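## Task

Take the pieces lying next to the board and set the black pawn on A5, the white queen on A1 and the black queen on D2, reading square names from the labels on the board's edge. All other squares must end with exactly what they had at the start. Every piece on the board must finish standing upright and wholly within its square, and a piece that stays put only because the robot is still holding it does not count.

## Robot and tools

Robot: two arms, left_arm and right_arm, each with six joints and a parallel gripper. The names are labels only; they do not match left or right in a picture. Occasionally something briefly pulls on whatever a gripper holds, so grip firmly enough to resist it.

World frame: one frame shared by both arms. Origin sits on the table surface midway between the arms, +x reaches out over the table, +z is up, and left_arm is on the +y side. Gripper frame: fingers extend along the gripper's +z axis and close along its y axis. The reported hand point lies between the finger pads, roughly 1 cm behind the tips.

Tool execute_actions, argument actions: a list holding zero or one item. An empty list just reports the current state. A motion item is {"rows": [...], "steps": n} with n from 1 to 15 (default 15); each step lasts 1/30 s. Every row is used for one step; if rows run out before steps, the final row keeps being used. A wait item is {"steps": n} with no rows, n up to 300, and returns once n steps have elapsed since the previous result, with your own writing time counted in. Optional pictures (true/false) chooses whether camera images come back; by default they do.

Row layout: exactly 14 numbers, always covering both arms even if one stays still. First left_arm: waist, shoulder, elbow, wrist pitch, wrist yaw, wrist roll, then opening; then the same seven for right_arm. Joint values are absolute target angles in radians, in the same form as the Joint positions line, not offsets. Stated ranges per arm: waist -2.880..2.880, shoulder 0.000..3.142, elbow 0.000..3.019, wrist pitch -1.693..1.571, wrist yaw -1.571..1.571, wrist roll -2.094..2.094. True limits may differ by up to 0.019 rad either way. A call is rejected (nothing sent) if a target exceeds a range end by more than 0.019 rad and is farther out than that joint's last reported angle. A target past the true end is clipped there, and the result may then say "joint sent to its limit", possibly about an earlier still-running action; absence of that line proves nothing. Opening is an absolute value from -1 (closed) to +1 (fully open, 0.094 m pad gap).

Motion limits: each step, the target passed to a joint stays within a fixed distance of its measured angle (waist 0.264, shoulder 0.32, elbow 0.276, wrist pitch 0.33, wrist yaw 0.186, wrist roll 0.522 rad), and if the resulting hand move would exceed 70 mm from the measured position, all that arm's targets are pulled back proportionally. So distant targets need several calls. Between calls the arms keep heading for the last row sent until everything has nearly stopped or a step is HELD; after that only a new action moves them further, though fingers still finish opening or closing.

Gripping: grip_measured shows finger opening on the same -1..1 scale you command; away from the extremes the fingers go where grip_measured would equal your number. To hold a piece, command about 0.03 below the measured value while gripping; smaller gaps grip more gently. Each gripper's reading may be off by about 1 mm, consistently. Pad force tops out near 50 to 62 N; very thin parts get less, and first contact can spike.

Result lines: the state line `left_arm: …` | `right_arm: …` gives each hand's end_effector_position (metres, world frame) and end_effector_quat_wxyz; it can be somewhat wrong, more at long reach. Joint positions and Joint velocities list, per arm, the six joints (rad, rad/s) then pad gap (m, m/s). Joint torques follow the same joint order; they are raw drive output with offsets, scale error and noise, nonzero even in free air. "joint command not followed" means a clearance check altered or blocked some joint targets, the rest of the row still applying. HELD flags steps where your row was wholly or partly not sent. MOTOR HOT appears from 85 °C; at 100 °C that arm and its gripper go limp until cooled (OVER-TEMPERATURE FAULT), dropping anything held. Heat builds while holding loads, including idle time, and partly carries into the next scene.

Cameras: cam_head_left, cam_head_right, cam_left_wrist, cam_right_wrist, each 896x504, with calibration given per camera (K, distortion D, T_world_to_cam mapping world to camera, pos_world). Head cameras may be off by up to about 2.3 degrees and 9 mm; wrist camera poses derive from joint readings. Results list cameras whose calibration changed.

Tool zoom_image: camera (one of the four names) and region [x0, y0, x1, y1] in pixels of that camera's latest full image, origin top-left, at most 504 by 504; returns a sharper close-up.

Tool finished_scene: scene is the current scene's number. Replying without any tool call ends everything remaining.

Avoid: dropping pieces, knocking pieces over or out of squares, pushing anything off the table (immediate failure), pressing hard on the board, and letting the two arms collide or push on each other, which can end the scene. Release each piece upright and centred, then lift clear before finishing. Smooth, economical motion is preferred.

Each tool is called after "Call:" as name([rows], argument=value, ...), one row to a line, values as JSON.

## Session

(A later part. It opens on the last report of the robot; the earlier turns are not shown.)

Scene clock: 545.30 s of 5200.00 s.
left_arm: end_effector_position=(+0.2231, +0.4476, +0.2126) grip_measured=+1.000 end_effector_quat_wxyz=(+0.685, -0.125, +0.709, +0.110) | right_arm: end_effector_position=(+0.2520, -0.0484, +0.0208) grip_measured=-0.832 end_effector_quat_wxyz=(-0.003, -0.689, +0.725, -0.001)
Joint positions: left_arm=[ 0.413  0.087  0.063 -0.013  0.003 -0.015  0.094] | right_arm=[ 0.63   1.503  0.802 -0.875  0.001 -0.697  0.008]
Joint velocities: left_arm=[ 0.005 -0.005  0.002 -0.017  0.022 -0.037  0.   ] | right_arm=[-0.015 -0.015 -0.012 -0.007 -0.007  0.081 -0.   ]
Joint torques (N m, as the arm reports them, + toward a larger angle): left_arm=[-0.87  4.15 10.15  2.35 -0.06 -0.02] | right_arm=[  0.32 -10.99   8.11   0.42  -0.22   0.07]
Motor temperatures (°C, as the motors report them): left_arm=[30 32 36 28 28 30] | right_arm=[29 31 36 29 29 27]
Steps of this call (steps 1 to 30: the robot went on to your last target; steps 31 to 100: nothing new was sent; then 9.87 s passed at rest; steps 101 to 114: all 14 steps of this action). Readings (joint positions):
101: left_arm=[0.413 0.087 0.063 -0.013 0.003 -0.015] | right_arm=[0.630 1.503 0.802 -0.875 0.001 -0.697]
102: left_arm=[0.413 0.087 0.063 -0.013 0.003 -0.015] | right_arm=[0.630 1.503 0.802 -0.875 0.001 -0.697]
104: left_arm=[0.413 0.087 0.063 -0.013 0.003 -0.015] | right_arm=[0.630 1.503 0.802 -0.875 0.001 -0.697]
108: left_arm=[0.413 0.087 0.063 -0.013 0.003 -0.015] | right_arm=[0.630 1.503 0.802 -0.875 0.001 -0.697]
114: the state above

Call:
execute_actions([
  {"rows":[[0.41,0.09,0.07,0,0,0,1,0.63,1.488,0.835,-0.878,0,-0.69,-0.865],[0.41,0.09,0.07,0,0,0,1,0.63,1.478,0.85,-0.888,0,-0.69,-0.865],[0.41,0.09,0.07,0,0,0,1,0.63,1.468,0.856,-0.9,0,-0.69,-0.865],[0.41,0.09,0.07,0,0,0,1,0.63,1.458,0.862,-0.915,0,-0.69,-0.865],[0.41,0.09,0.07,0,0,0,1,0.63,1.448,0.87,-0.93,0,-0.69,-0.865],[0.41,0.09,0.07,0,0,0,1,0.63,1.438,0.878,-0.947,0,-0.69,-0.865],[0.41,0.09,0.07,0,0,0,1,0.63,1.43,0.887,-0.964,0,-0.69,-0.865],[0.41,0.09,0.07,0,0,0,1,0.63,1.425,0.897,-0.98,0,-0.69,-0.865],[0.41,0.09,0.07,0,0,0,1,0.63,1.425,0.908,-0.995,0,-0.69,-0.865],[0.41,0.09,0.07,0,0,0,1,0.63,1.43,0.92,-1.005,0,-0.69,-0.865],[0.41,0.09,0.07,0,0,0,1,0.63,1.44,0.933,-1.012,0,-0.69,-0.865],[0.41,0.09,0.07,0,0,0,1,0.635,1.452,0.947,-1.018,0,-0.69,-0.865],[0.41,0.09,0.07,0,0,0,1,0.64,1.466,0.962,-1.022,0,-0.69,-0.865],[0.41,0.09,0.07,0,0,0,1,0.64,1.481,0.978,-1.024,0,-0.69,-0.865],[0.41,0.09,0.07,0,0,0,1,0.64,1.497,0.995,-1.024,0,-0.69,-0.865]],"steps":15},
], pictures=false)

Call:
execute_actions([
  {"rows":[[0.41,0.09,0.07,0,0,0,1,0.64,1.513,1.012,-1.024,0,-0.69,-0.865],[0.41,0.09,0.07,0,0,0,1,0.64,1.529,1.029,-1.024,0,-0.69,-0.865],[0.41,0.09,0.07,0,0,0,1,0.64,1.545,1.046,-1.024,0,-0.69,-0.865],[0.41,0.09,0.07,0,0,0,1,0.64,1.561,1.063,-1.024,0,-0.69,-0.865],[0.41,0.09,0.07,0,0,0,1,0.64,1.577,1.08,-1.024,0,-0.69,-0.865],[0.41,0.09,0.07,0,0,0,1,0.64,1.593,1.097,-1.024,0,-0.69,-0.865],[0.41,0.09,0.07,0,0,0,1,0.64,1.609,1.113,-1.024,0,-0.69,-0.865],[0.41,0.09,0.07,0,0,0,1,0.64,1.624,1.128,-1.024,0,-0.69,-0.865],[0.41,0.09,0.07,0,0,0,1,0.64,1.637,1.141,-1.024,0,-0.69,-0.865],[0.41,0.09,0.07,0,0,0,1,0.64,1.648,1.152,-1.024,0,-0.69,-0.865],[0.41,0.09,0.07,0,0,0,1,0.64,1.657,1.161,-1.024,0,-0.69,-0.865],[0.41,0.09,0.07,0,0,0,1,0.64,1.664,1.168,-1.024,0,-0.69,-0.865],[0.41,0.09,0.07,0,0,0,1,0.64,1.67,1.172,-1.024,0,-0.69,-0.865],[0.41,0.09,0.07,0,0,0,1,0.64,1.674,1.175,-1.024,0,-0.69,-0.865],[0.41,0.09,0.07,0,0,0,1,0.64,1.677,1.176,-1.024,0,-0.69,-0.865]],"steps":15},
], pictures=false)

Call:
execute_actions([
  {"steps":12},
])

Scene clock: 574.97 s of 5200.00 s.
left_arm: end_effector_position=(+0.2231, +0.4476, +0.2126) grip_measured=+1.000 end_effector_quat_wxyz=(+0.685, -0.125, +0.709, +0.110) | right_arm: end_effector_position=(+0.2689, -0.0297, +0.0736) grip_measured=-0.832 end_effector_quat_wxyz=(+0.011, -0.689, +0.724, +0.000)
Joint positions: left_arm=[ 0.413  0.087  0.063 -0.013  0.003 -0.015  0.094] | right_arm=[ 0.631  1.456  0.92  -1.012  0.001 -0.697  0.008]
Joint velocities: left_arm=[ 0.005 -0.005  0.002  0.002  0.022  0.007  0.   ] | right_arm=[-0.005  0.2    0.52  -0.09   0.022  0.007  0.001]
Joint torques (N m, as the arm reports them, + toward a larger angle): left_arm=[-1.04  4.62 10.14  2.31 -0.12 -0.02] | right_arm=[ 1.73 -7.81 11.43 -0.21 -0.21  0.03]
Motor temperatures (°C, as the motors report them): left_arm=[30 32 36 28 28 30] | right_arm=[29 31 35 29 29 27]
Steps of this call (steps 1 to 15: the robot went on to your last target; steps 16 to 90: nothing new was sent; then 26.17 s passed at rest; steps 91 to 105: all 15 steps of this action). Readings (joint positions):
91: left_arm=[0.413 0.087 0.063 -0.013 0.003 -0.015] | right_arm=[0.630 1.503 0.802 -0.875 0.001 -0.697]
92: left_arm=[0.413 0.087 0.063 -0.013 0.003 -0.015] | right_arm=[0.630 1.503 0.802 -0.876 0.001 -0.697]
94: left_arm=[0.413 0.087 0.063 -0.013 0.003 -0.015] | right_arm=[0.630 1.499 0.804 -0.888 0.001 -0.697]
98: left_arm=[0.413 0.087 0.063 -0.013 0.003 -0.015] | right_arm=[0.630 1.470 0.823 -0.944 0.001 -0.697]
105: the state above

Scene clock: 575.47 s of 5200.00 s.
left_arm: end_effector_position=(+0.2231, +0.4476, +0.2126) grip_measured=+1.000 end_effector_quat_wxyz=(+0.685, -0.125, +0.709, +0.110) | right_arm: end_effector_position=(+0.3190, +0.0252, +0.0540) grip_measured=-0.832 end_effector_quat_wxyz=(+0.002, -0.690, +0.724, -0.000)
Joint positions: left_arm=[ 0.413  0.087  0.063 -0.013  0.003 -0.015  0.094] | right_arm=[ 0.632  1.674  1.121 -1.015  0.001 -0.697  0.008]
Joint velocities: left_arm=[-0.005 -0.005 -0.012 -0.012 -0.095 -0.007  0.   ] | right_arm=[ 0.015  0.142  0.076  0.002  0.022  0.066 -0.   ]
Joint torques (N m, as the arm reports them, + toward a larger angle): left_arm=[-0.96  4.48 10.23  2.23 -0.12 -0.05] | right_arm=[  0.66 -15.54  11.49  -0.3   -0.2    0.06]
Motor temperatures (°C, as the motors report them): left_arm=[30 32 36 28 28 30] | right_arm=[29 31 35 29 29 27]
Steps of this call (steps 1 to 15: all 15 steps of this action). Readings (joint positions):
1: left_arm=[0.413 0.087 0.063 -0.013 0.003 -0.015] | right_arm=[0.631 1.465 0.937 -1.014 0.001 -0.697]
2: left_arm=[0.413 0.087 0.063 -0.013 0.003 -0.015] | right_arm=[0.631 1.477 0.955 -1.015 0.001 -0.697]
4: left_arm=[0.413 0.087 0.063 -0.013 0.003 -0.015] | right_arm=[0.632 1.510 0.991 -1.015 0.001 -0.697]
8: left_arm=[0.413 0.087 0.063 -0.013 0.003 -0.015] | right_arm=[0.632 1.587 1.057 -1.015 0.001 -0.697]
15: the state above

Scene clock: 575.87 s of 5200.00 s.
left_arm: end_effector_position=(+0.2231, +0.4476, +0.2126) grip_measured=+1.000 end_effector_quat_wxyz=(+0.685, -0.125, +0.709, +0.110) | right_arm: end_effector_position=(+0.3197, +0.0259, +0.0532) grip_measured=-0.832 end_effector_quat_wxyz=(+0.001, -0.690, +0.724, -0.000)
Joint positions: left_arm=[ 0.413  0.087  0.063 -0.013  0.003 -0.015  0.094] | right_arm=[ 0.632  1.678  1.124 -1.016  0.001 -0.697  0.008]
Joint velocities: left_arm=[-0.024  0.005  0.017 -0.007  0.007  0.037  0.   ] | right_arm=[-0.005 -0.024  0.007 -0.012  0.051 -0.022 -0.002]
Joint torques (N m, as the arm reports them, + toward a larger angle): left_arm=[-0.9   4.42 10.32  2.41 -0.1  -0.03] | right_arm=[  1.56 -14.54  11.79  -0.19  -0.18   0.  ]
Motor temperatures (°C, as the motors report them): left_arm=[30 32 36 28 28 30] | right_arm=[29 31 35 29 29 27]
Steps of this call (steps 1 to 12: the robot went on to your last target). Readings (joint positions):
1: left_arm=[0.413 0.087 0.063 -0.013 0.003 -0.015] | right_arm=[0.632 1.677 1.123 -1.015 0.001 -0.697]
2: left_arm=[0.413 0.087 0.063 -0.013 0.003 -0.015] | right_arm=[0.632 1.678 1.123 -1.015 0.001 -0.697]
4: left_arm=[0.413 0.087 0.063 -0.013 0.003 -0.015] | right_arm=[0.632 1.678 1.123 -1.016 0.001 -0.697]
8: left_arm=[0.413 0.087 0.063 -0.013 0.003 -0.015] | right_arm=[0.632 1.678 1.124 -1.016 0.001 -0.697]
12: the state above
camera_calibration (this result's frames):
cam_left_wrist: T_world_to_cam=[[0.318512, -0.947811, 0.01433, 0.348198], [-0.57785, -0.206126, -0.789685, 0.392956], [0.751425, 0.243243, -0.613345, -0.0201146], [0, 0, 0, 1]] pos_world=[0.131279, 0.415917, 0.292985]
cam_right_wrist: T_world_to_cam=[[0.998789, -0.0466345, 0.0156864, -0.321749], [-0.0469319, -0.807269, 0.588315, 0.00757296], [-0.0147726, -0.588339, -0.808479, 0.189684], [0, 0, 0, 1]] pos_world=[0.324517, 0.102707, 0.153947]

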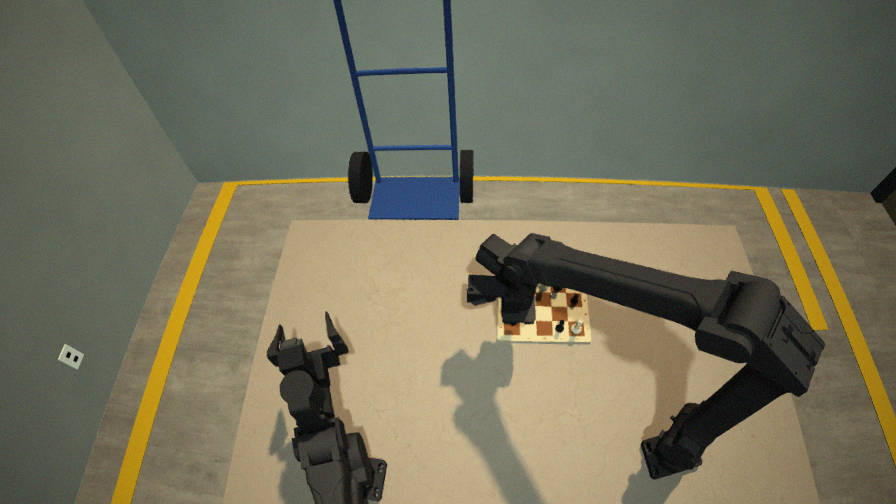

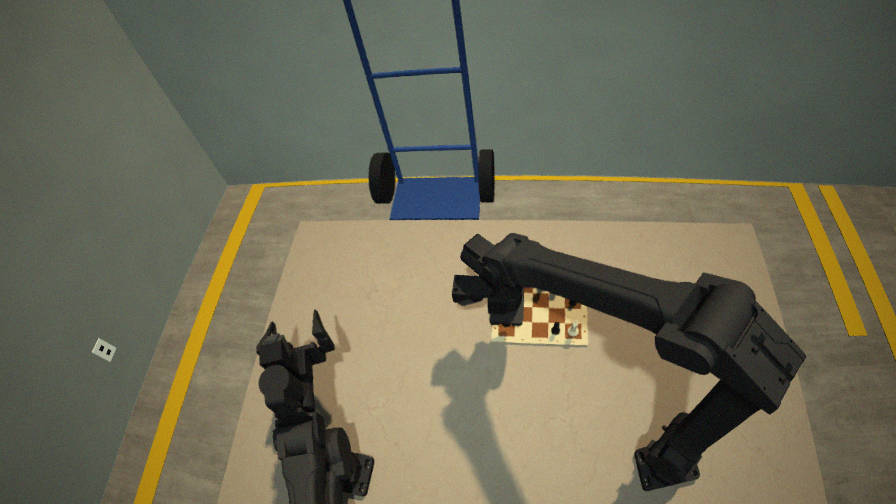

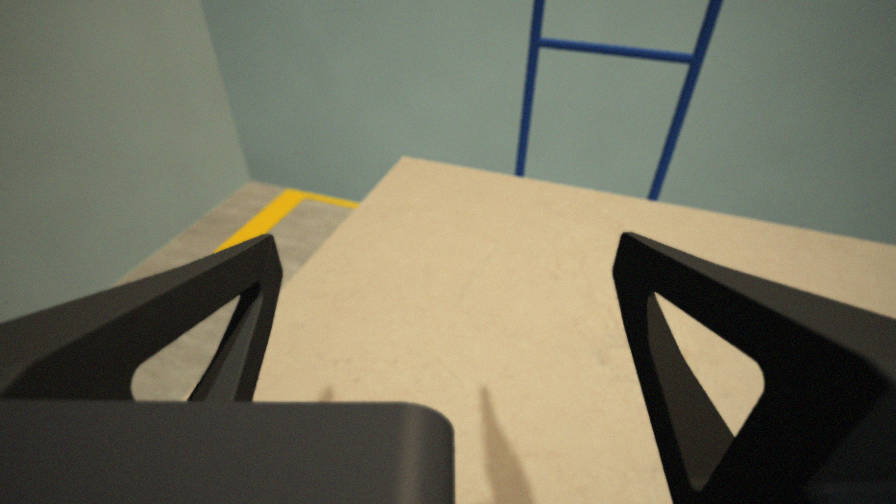

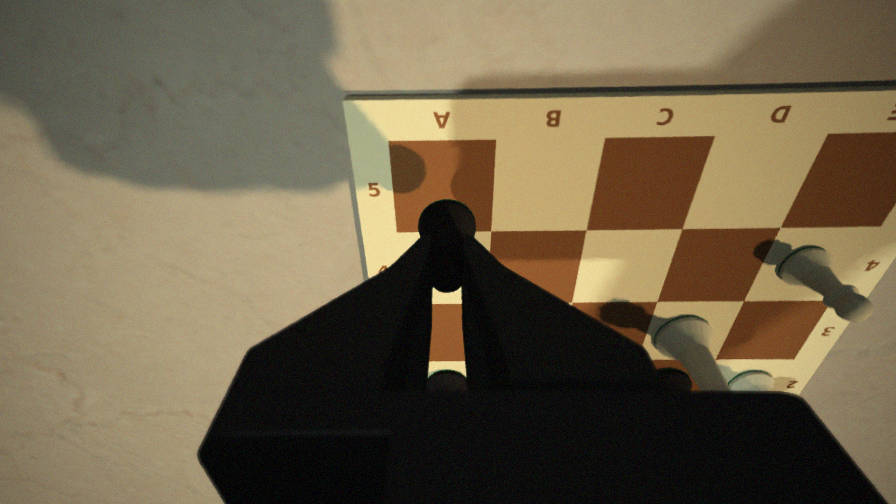

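Call:
execute_actions([
  {"rows":[[0.41,0.09,0.07,0,0,0,1,0.64,1.684,1.14,-1.01,0,-0.69,-0.865],[0.41,0.09,0.07,0,0,0,1,0.64,1.688,1.128,-1.003,0,-0.69,-0.865],[0.41,0.09,0.07,0,0,0,1,0.64,1.691,1.125,-0.998,0,-0.69,-0.865],[0.41,0.09,0.07,0,0,0,1,0.64,1.694,1.122,-0.992,0,-0.69,-0.865],[0.41,0.09,0.07,0,0,0,1,0.64,1.697,1.119,-0.986,0,-0.69,-0.865],[0.41,0.09,0.07,0,0,0,1,0.64,1.7,1.116,-0.98,0,-0.69,-0.865],[0.41,0.09,0.07,0,0,0,1,0.64,1.703,1.113,-0.974,0,-0.69,-0.865],[0.41,0.09,0.07,0,0,0,1,0.64,1.705,1.111,-0.968,0,-0.69,-0.865],[0.41,0.09,0.07,0,0,0,1,0.64,1.707,1.109,-0.963,0,-0.69,-0.865],[0.41,0.09,0.07,0,0,0,1,0.64,1.709,1.107,-0.958,0,-0.69,-0.865],[0.41,0.09,0.07,0,0,0,1,0.64,1.711,1.105,-0.954,0,-0.69,-0.865],[0.41,0.09,0.07,0,0,0,1,0.64,1.713,1.103,-0.951,0,-0.69,-0.865],[0.41,0.09,0.07,0,0,0,1,0.64,1.715,1.102,-0.949,0,-0.69,-0.865]],"steps":15},
], pictures=false)

Call:
execute_actions([
  {"rows":[[0.41,0.09,0.07,0,0,0,1,0.64,1.715,1.102,-0.949,0,-0.69,-0.865],[0.41,0.09,0.07,0,0,0,1,0.64,1.716,1.102,-0.949,0,-0.69,-0.865],[0.41,0.09,0.07,0,0,0,1,0.64,1.718,1.102,-0.949,0,-0.69,-0.865],[0.41,0.09,0.07,0,0,0,1,0.64,1.72,1.102,-0.949,0,-0.69,-0.865],[0.41,0.09,0.07,0,0,0,1,0.64,1.722,1.102,-0.949,0,-0.69,-0.865],[0.41,0.09,0.07,0,0,0,1,0.64,1.724,1.102,-0.949,0,-0.69,-0.865],[0.41,0.09,0.07,0,0,0,1,0.64,1.726,1.102,-0.949,0,-0.69,-0.865],[0.41,0.09,0.07,0,0,0,1,0.64,1.728,1.102,-0.949,0,-0.69,-0.865]],"steps":15},
])

Scene clock: 594.23 s of 5200.00 s.
left_arm: end_effector_position=(+0.2231, +0.4476, +0.2126) grip_measured=+1.000 end_effector_quat_wxyz=(+0.685, -0.125, +0.709, +0.110) | right_arm: end_effector_position=(+0.3185, +0.0246, +0.0316) grip_measured=-0.832 end_effector_quat_wxyz=(-0.001, -0.690, +0.724, -0.001)
Joint positions: left_arm=[ 0.413  0.087  0.063 -0.013  0.003 -0.015  0.094] | right_arm=[ 0.632  1.708  1.098 -0.963  0.001 -0.697  0.008]
Joint velocities: left_arm=[-0.015 -0.015  0.007 -0.007 -0.037  0.022  0.   ] | right_arm=[-0.005  0.073 -0.042  0.027 -0.051 -0.037 -0.001]
Joint torques (N m, as the arm reports them, + toward a larger angle): left_arm=[-0.84  3.97 10.29  2.44 -0.12 -0.08] | right_arm=[  1.35 -14.53   8.29   0.44  -0.19   0.08]
Motor temperatures (°C, as the motors report them): left_arm=[30 32 36 28 28 30] | right_arm=[29 31 37 29 29 27]
Steps of this call (steps 1 to 15: the robot went on to your last target; steps 16 to 90: nothing new was sent; then 14.87 s passed at rest; steps 91 to 105: all 15 steps of this action). Readings (joint positions):
91: left_arm=[0.413 0.087 0.063 -0.013 0.003 -0.015] | right_arm=[0.632 1.678 1.124 -1.016 0.001 -0.697]
92: left_arm=[0.413 0.087 0.063 -0.013 0.003 -0.015] | right_arm=[0.632 1.678 1.124 -1.016 0.001 -0.697]
94: left_arm=[0.413 0.087 0.063 -0.013 0.003 -0.015] | right_arm=[0.632 1.678 1.123 -1.011 0.001 -0.697]
98: left_arm=[0.413 0.087 0.063 -0.013 0.003 -0.015] | right_arm=[0.632 1.685 1.115 -0.990 0.001 -0.697]
105: the state above

Scene clock: 594.73 s of 5200.00 s.
left_arm: end_effector_position=(+0.2231, +0.4476, +0.2126) grip_measured=+1.000 end_effector_quat_wxyz=(+0.685, -0.125, +0.709, +0.110) | right_arm: end_effector_position=(+0.3177, +0.0238, +0.0265) grip_measured=-0.832 end_effector_quat_wxyz=(-0.006, -0.690, +0.724, -0.001)
Joint positions: left_arm=[ 0.413  0.087  0.063 -0.013  0.003 -0.015  0.094] | right_arm=[ 0.632  1.719  1.096 -0.96   0.001 -0.697  0.008]
Joint velocities: left_arm=[ 0.005 -0.015 -0.012  0.002 -0.022 -0.037  0.   ] | right_arm=[ 0.005 -0.005 -0.002  0.017  0.037  0.051 -0.001]
Joint torques (N m, as the arm reports them, + toward a larger angle): left_arm=[-0.24  4.28 10.25  2.37 -0.1  -0.01] | right_arm=[  1.59 -13.79   8.17   0.33  -0.17   0.04]
Motor temperatures (°C, as the motors report them): left_arm=[30 32 36 28 28 30] | right_arm=[29 31 37 29 29 27]
Steps of this call (steps 1 to 15: all 15 steps of this action). Readings (joint positions):
1: left_arm=[0.413 0.087 0.063 -0.013 0.003 -0.015] | right_arm=[0.632 1.710 1.097 -0.962 0.001 -0.697]
2: left_arm=[0.413 0.087 0.063 -0.013 0.003 -0.015] | right_arm=[0.632 1.711 1.096 -0.962 0.001 -0.697]
4: left_arm=[0.413 0.087 0.063 -0.013 0.003 -0.015] | right_arm=[0.632 1.712 1.096 -0.961 0.001 -0.697]
8: left_arm=[0.413 0.087 0.063 -0.013 0.003 -0.015] | right_arm=[0.632 1.713 1.096 -0.961 0.001 -0.697]
15: the state above
camera_calibration (this result's frames):
cam_left_wrist: T_world_to_cam=[[0.318512, -0.947811, 0.01433, 0.348198], [-0.57785, -0.206126, -0.789685, 0.392956], [0.751425, 0.243243, -0.613345, -0.0201146], [0, 0, 0, 1]] pos_world=[0.131279, 0.415917, 0.292985]
cam_right_wrist: T_world_to_cam=[[0.998892, -0.0465227, 0.00709949, -0.319255], [-0.0415675, -0.801455, 0.596609, 0.0193514], [-0.0220659, -0.596243, -0.802501, 0.169197], [0, 0, 0, 1]] pos_world=[0.323439, 0.101539, 0.126502]

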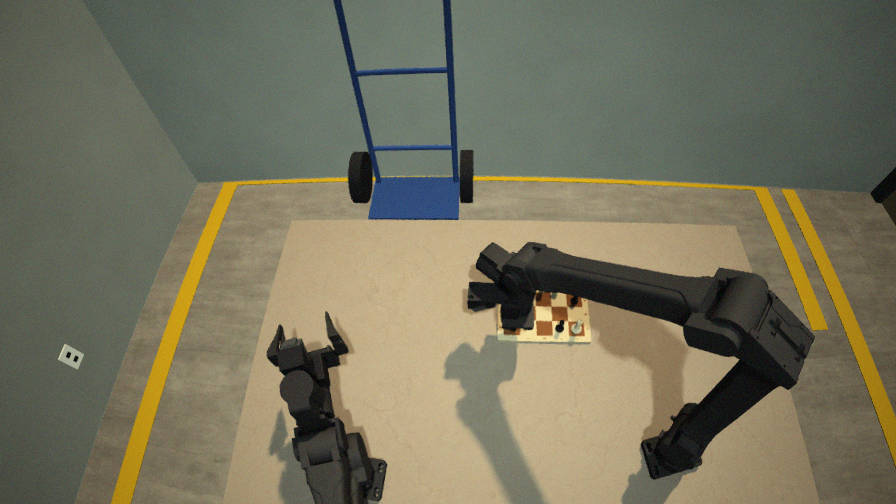

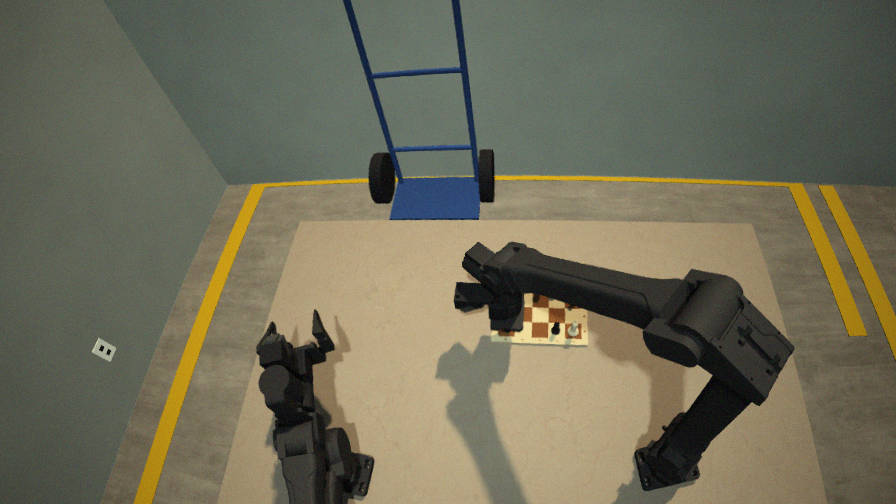

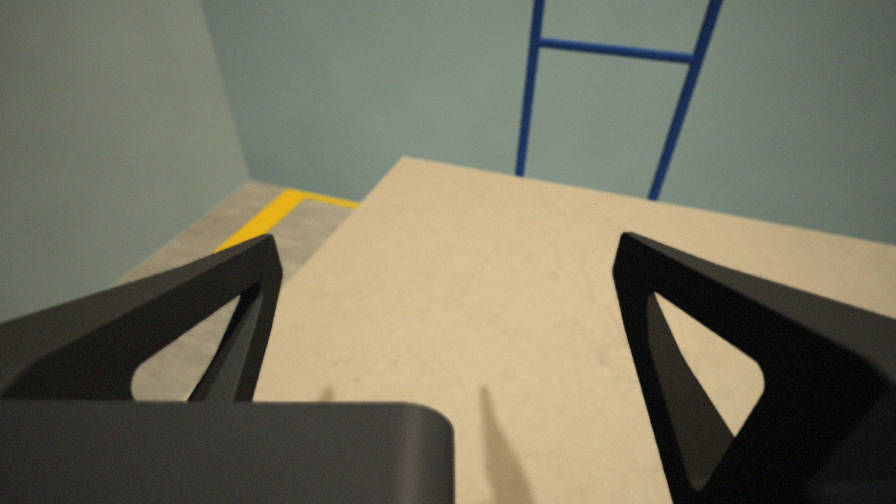

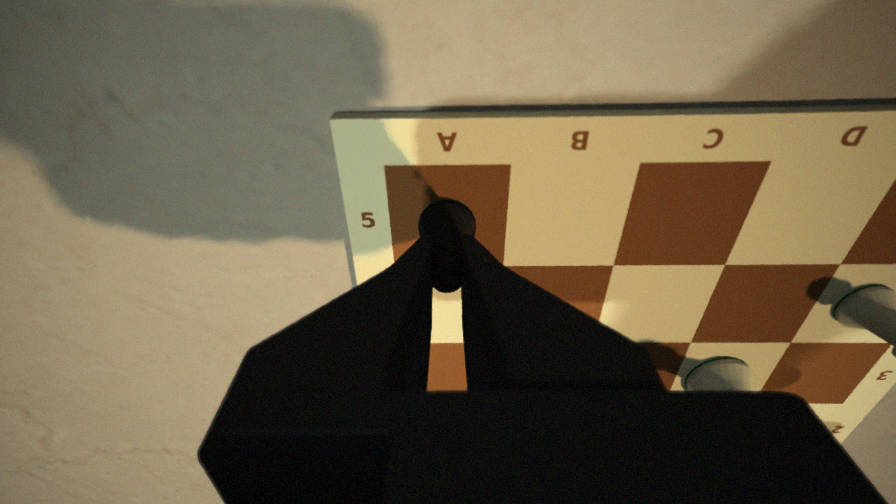

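Call:
execute_actions([
  {"rows":[[0.41,0.09,0.07,0,0,0,1,0.635,1.72,1.11,-0.955,0,-0.69,-0.82],[0.41,0.09,0.07,0,0,0,1,0.635,1.715,1.12,-0.96,0,-0.69,-0.75],[0.41,0.09,0.07,0,0,0,1,0.635,1.71,1.13,-0.96,0,-0.69,-0.6],[0.41,0.09,0.07,0,0,0,1,0.635,1.705,1.14,-0.965,0,-0.69,-0.45],[0.41,0.09,0.07,0,0,0,1,0.635,1.705,1.14,-0.965,0,-0.69,-0.4],[0.41,0.09,0.07,0,0,0,1,0.635,1.695,1.15,-0.97,0,-0.69,-0.4],[0.41,0.09,0.07,0,0,0,1,0.635,1.685,1.158,-0.98,0,-0.69,-0.4],[0.41,0.09,0.07,0,0,0,1,0.635,1.675,1.166,-0.995,0,-0.69,-0.4],[0.41,0.09,0.07,0,0,0,1,0.635,1.665,1.175,-1.013,0,-0.69,-0.4],[0.41,0.09,0.07,0,0,0,1,0.635,1.655,1.185,-1.033,0,-0.69,-0.4],[0.41,0.09,0.07,0,0,0,1,0.635,1.645,1.195,-1.053,0,-0.69,-0.4],[0.41,0.09,0.07,0,0,0,1,0.635,1.635,1.205,-1.073,0,-0.69,-0.4],[0.41,0.09,0.07,0,0,0,1,0.635,1.625,1.215,-1.093,0,-0.69,-0.4],[0.41,0.09,0.07,0,0,0,1,0.635,1.615,1.225,-1.113,0,-0.69,-0.4],[0.41,0.09,0.07,0,0,0,1,0.635,1.6,1.24,-1.14,0,-0.69,-0.4]],"steps":15},
], pictures=false)

Call:
execute_actions([
  {"steps":12},
])

Scene clock: 615.03 s of 5200.00 s.
left_arm: end_effector_position=(+0.2231, +0.4476, +0.2126) grip_measured=+1.000 end_effector_quat_wxyz=(+0.685, -0.125, +0.709, +0.110) | right_arm: end_effector_position=(+0.3180, +0.0242, +0.0705) grip_measured=-0.402 end_effector_quat_wxyz=(-0.012, -0.690, +0.724, -0.001)
Joint positions: left_arm=[ 0.413  0.087  0.063 -0.013  0.003 -0.015  0.094] | right_arm=[ 0.632  1.664  1.158 -1.089  0.001 -0.697  0.028]
Joint velocities: left_arm=[-0.005 -0.005 -0.012  0.002  0.051 -0.007  0.   ] | right_arm=[-0.005 -0.376  0.364 -0.623 -0.037 -0.037 -0.   ]
Joint torques (N m, as the arm reports them, + toward a larger angle): left_arm=[-0.81  4.6  10.29  2.35 -0.09 -0.07] | right_arm=[  1.27 -18.06  12.59  -0.09  -0.17   0.02]
Motor temperatures (°C, as the motors report them): left_arm=[30 31 36 28 28 30] | right_arm=[29 31 36 29 29 27]
Steps of this call (steps 1 to 15: the robot went on to your last target; steps 16 to 90: nothing new was sent; then 16.80 s passed at rest; steps 91 to 105: all 15 steps of this action). Readings (joint positions):
91: left_arm=[0.413 0.087 0.063 -0.013 0.003 -0.015] | right_arm=[0.632 1.719 1.096 -0.960 0.001 -0.697]
92: left_arm=[0.413 0.087 0.063 -0.013 0.003 -0.015] | right_arm=[0.632 1.719 1.096 -0.960 0.001 -0.697]
94: left_arm=[0.413 0.087 0.063 -0.013 0.003 -0.015] | right_arm=[0.632 1.719 1.096 -0.960 0.001 -0.697]
98: left_arm=[0.413 0.087 0.063 -0.013 0.003 -0.015] | right_arm=[0.632 1.718 1.101 -0.970 0.001 -0.697]
105: the state above

Scene clock: 615.43 s of 5200.00 s.
left_arm: end_effector_position=(+0.2231, +0.4476, +0.2126) grip_measured=+1.000 end_effector_quat_wxyz=(+0.685, -0.125, +0.709, +0.110) | right_arm: end_effector_position=(+0.3256, +0.0324, +0.1159) grip_measured=-0.402 end_effector_quat_wxyz=(+0.024, -0.690, +0.724, +0.001)
Joint positions: left_arm=[ 0.413  0.087  0.063 -0.013  0.003 -0.015  0.094] | right_arm=[ 0.632  1.596  1.204 -1.131  0.001 -0.697  0.028]
Joint velocities: left_arm=[-0.005 -0.015 -0.022  0.012  0.081 -0.051  0.   ] | right_arm=[-0.015 -0.005  0.002 -0.022 -0.066 -0.022 -0.   ]
Joint torques (N m, as the arm reports them, + toward a larger angle): left_arm=[-1.41  3.58 10.32  2.46 -0.07 -0.04] | right_arm=[  0.91 -13.68  11.13  -0.01  -0.21   0.04]
Motor temperatures (°C, as the motors report them): left_arm=[30 31 36 28 28 30] | right_arm=[29 31 36 29 29 27]
Steps of this call (steps 1 to 12: the robot went on to your last target). Readings (joint positions):
1: left_arm=[0.413 0.087 0.063 -0.013 0.003 -0.015] | right_arm=[0.632 1.650 1.169 -1.107 0.001 -0.697]
2: left_arm=[0.413 0.087 0.063 -0.013 0.003 -0.015] | right_arm=[0.632 1.636 1.179 -1.117 0.001 -0.697]
4: left_arm=[0.413 0.087 0.063 -0.013 0.003 -0.015] | right_arm=[0.632 1.613 1.194 -1.126 0.001 -0.697]
8: left_arm=[0.413 0.087 0.063 -0.013 0.003 -0.015] | right_arm=[0.632 1.594 1.204 -1.128 0.001 -0.697]
12: the state above
camera_calibration (this result's frames):
cam_left_wrist: T_world_to_cam=[[0.318512, -0.947811, 0.01433, 0.348198], [-0.57785, -0.206126, -0.789685, 0.392956], [0.751425, 0.243243, -0.613345, -0.0201146], [0, 0, 0, 1]] pos_world=[0.131279, 0.415917, 0.292985]
cam_right_wrist: T_world_to_cam=[[0.997816, -0.0480506, 0.0453277, -0.33144], [-0.0651971, -0.826712, 0.558835, -0.0138439], [0.0106206, -0.56057, -0.828039, 0.237352], [0, 0, 0, 1]] pos_world=[0.327292, 0.105682, 0.219297]

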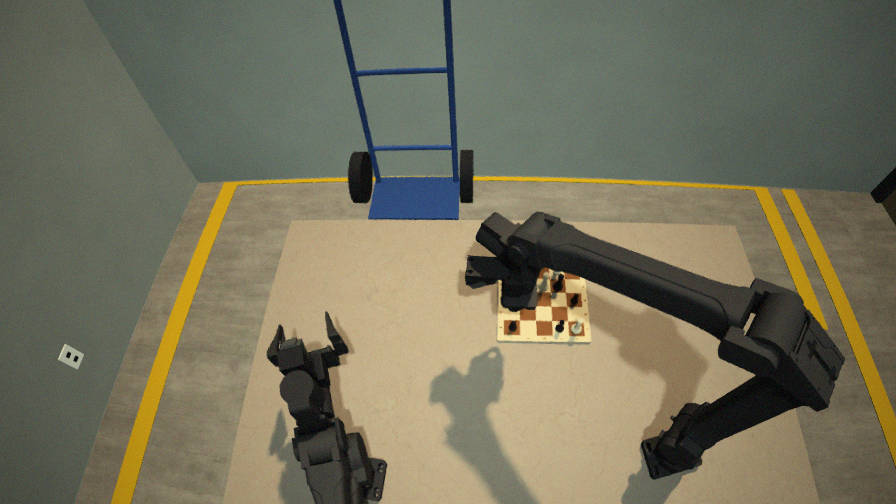

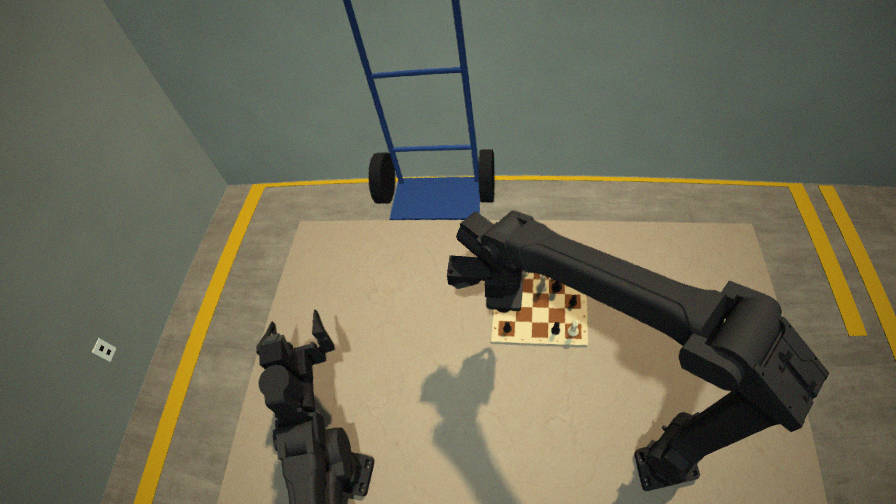

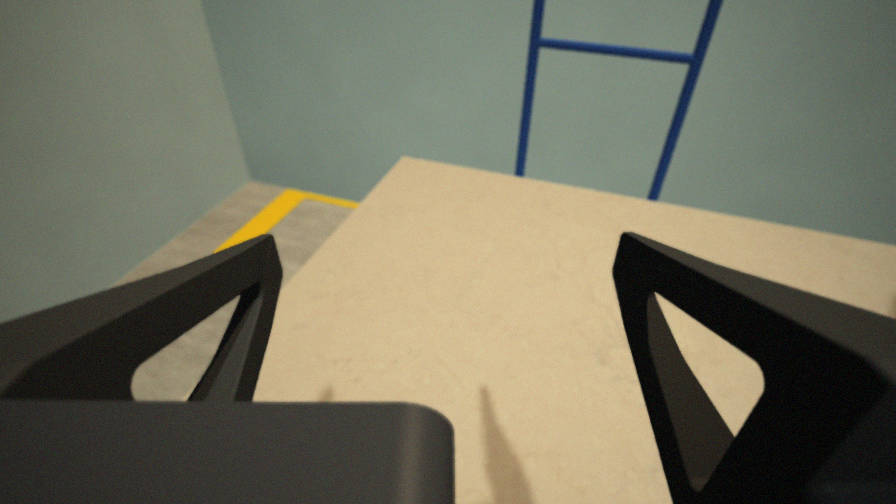

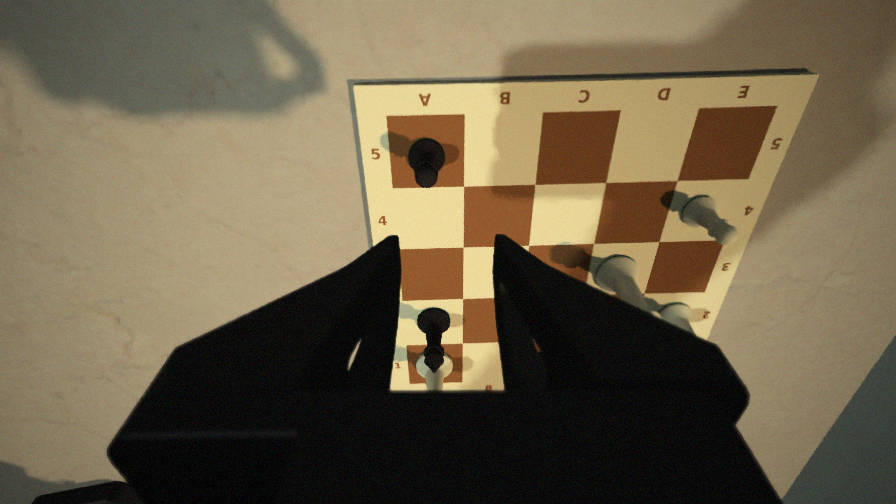

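Call:
finished_scene(scene=1)

The scene is finished: the task was done.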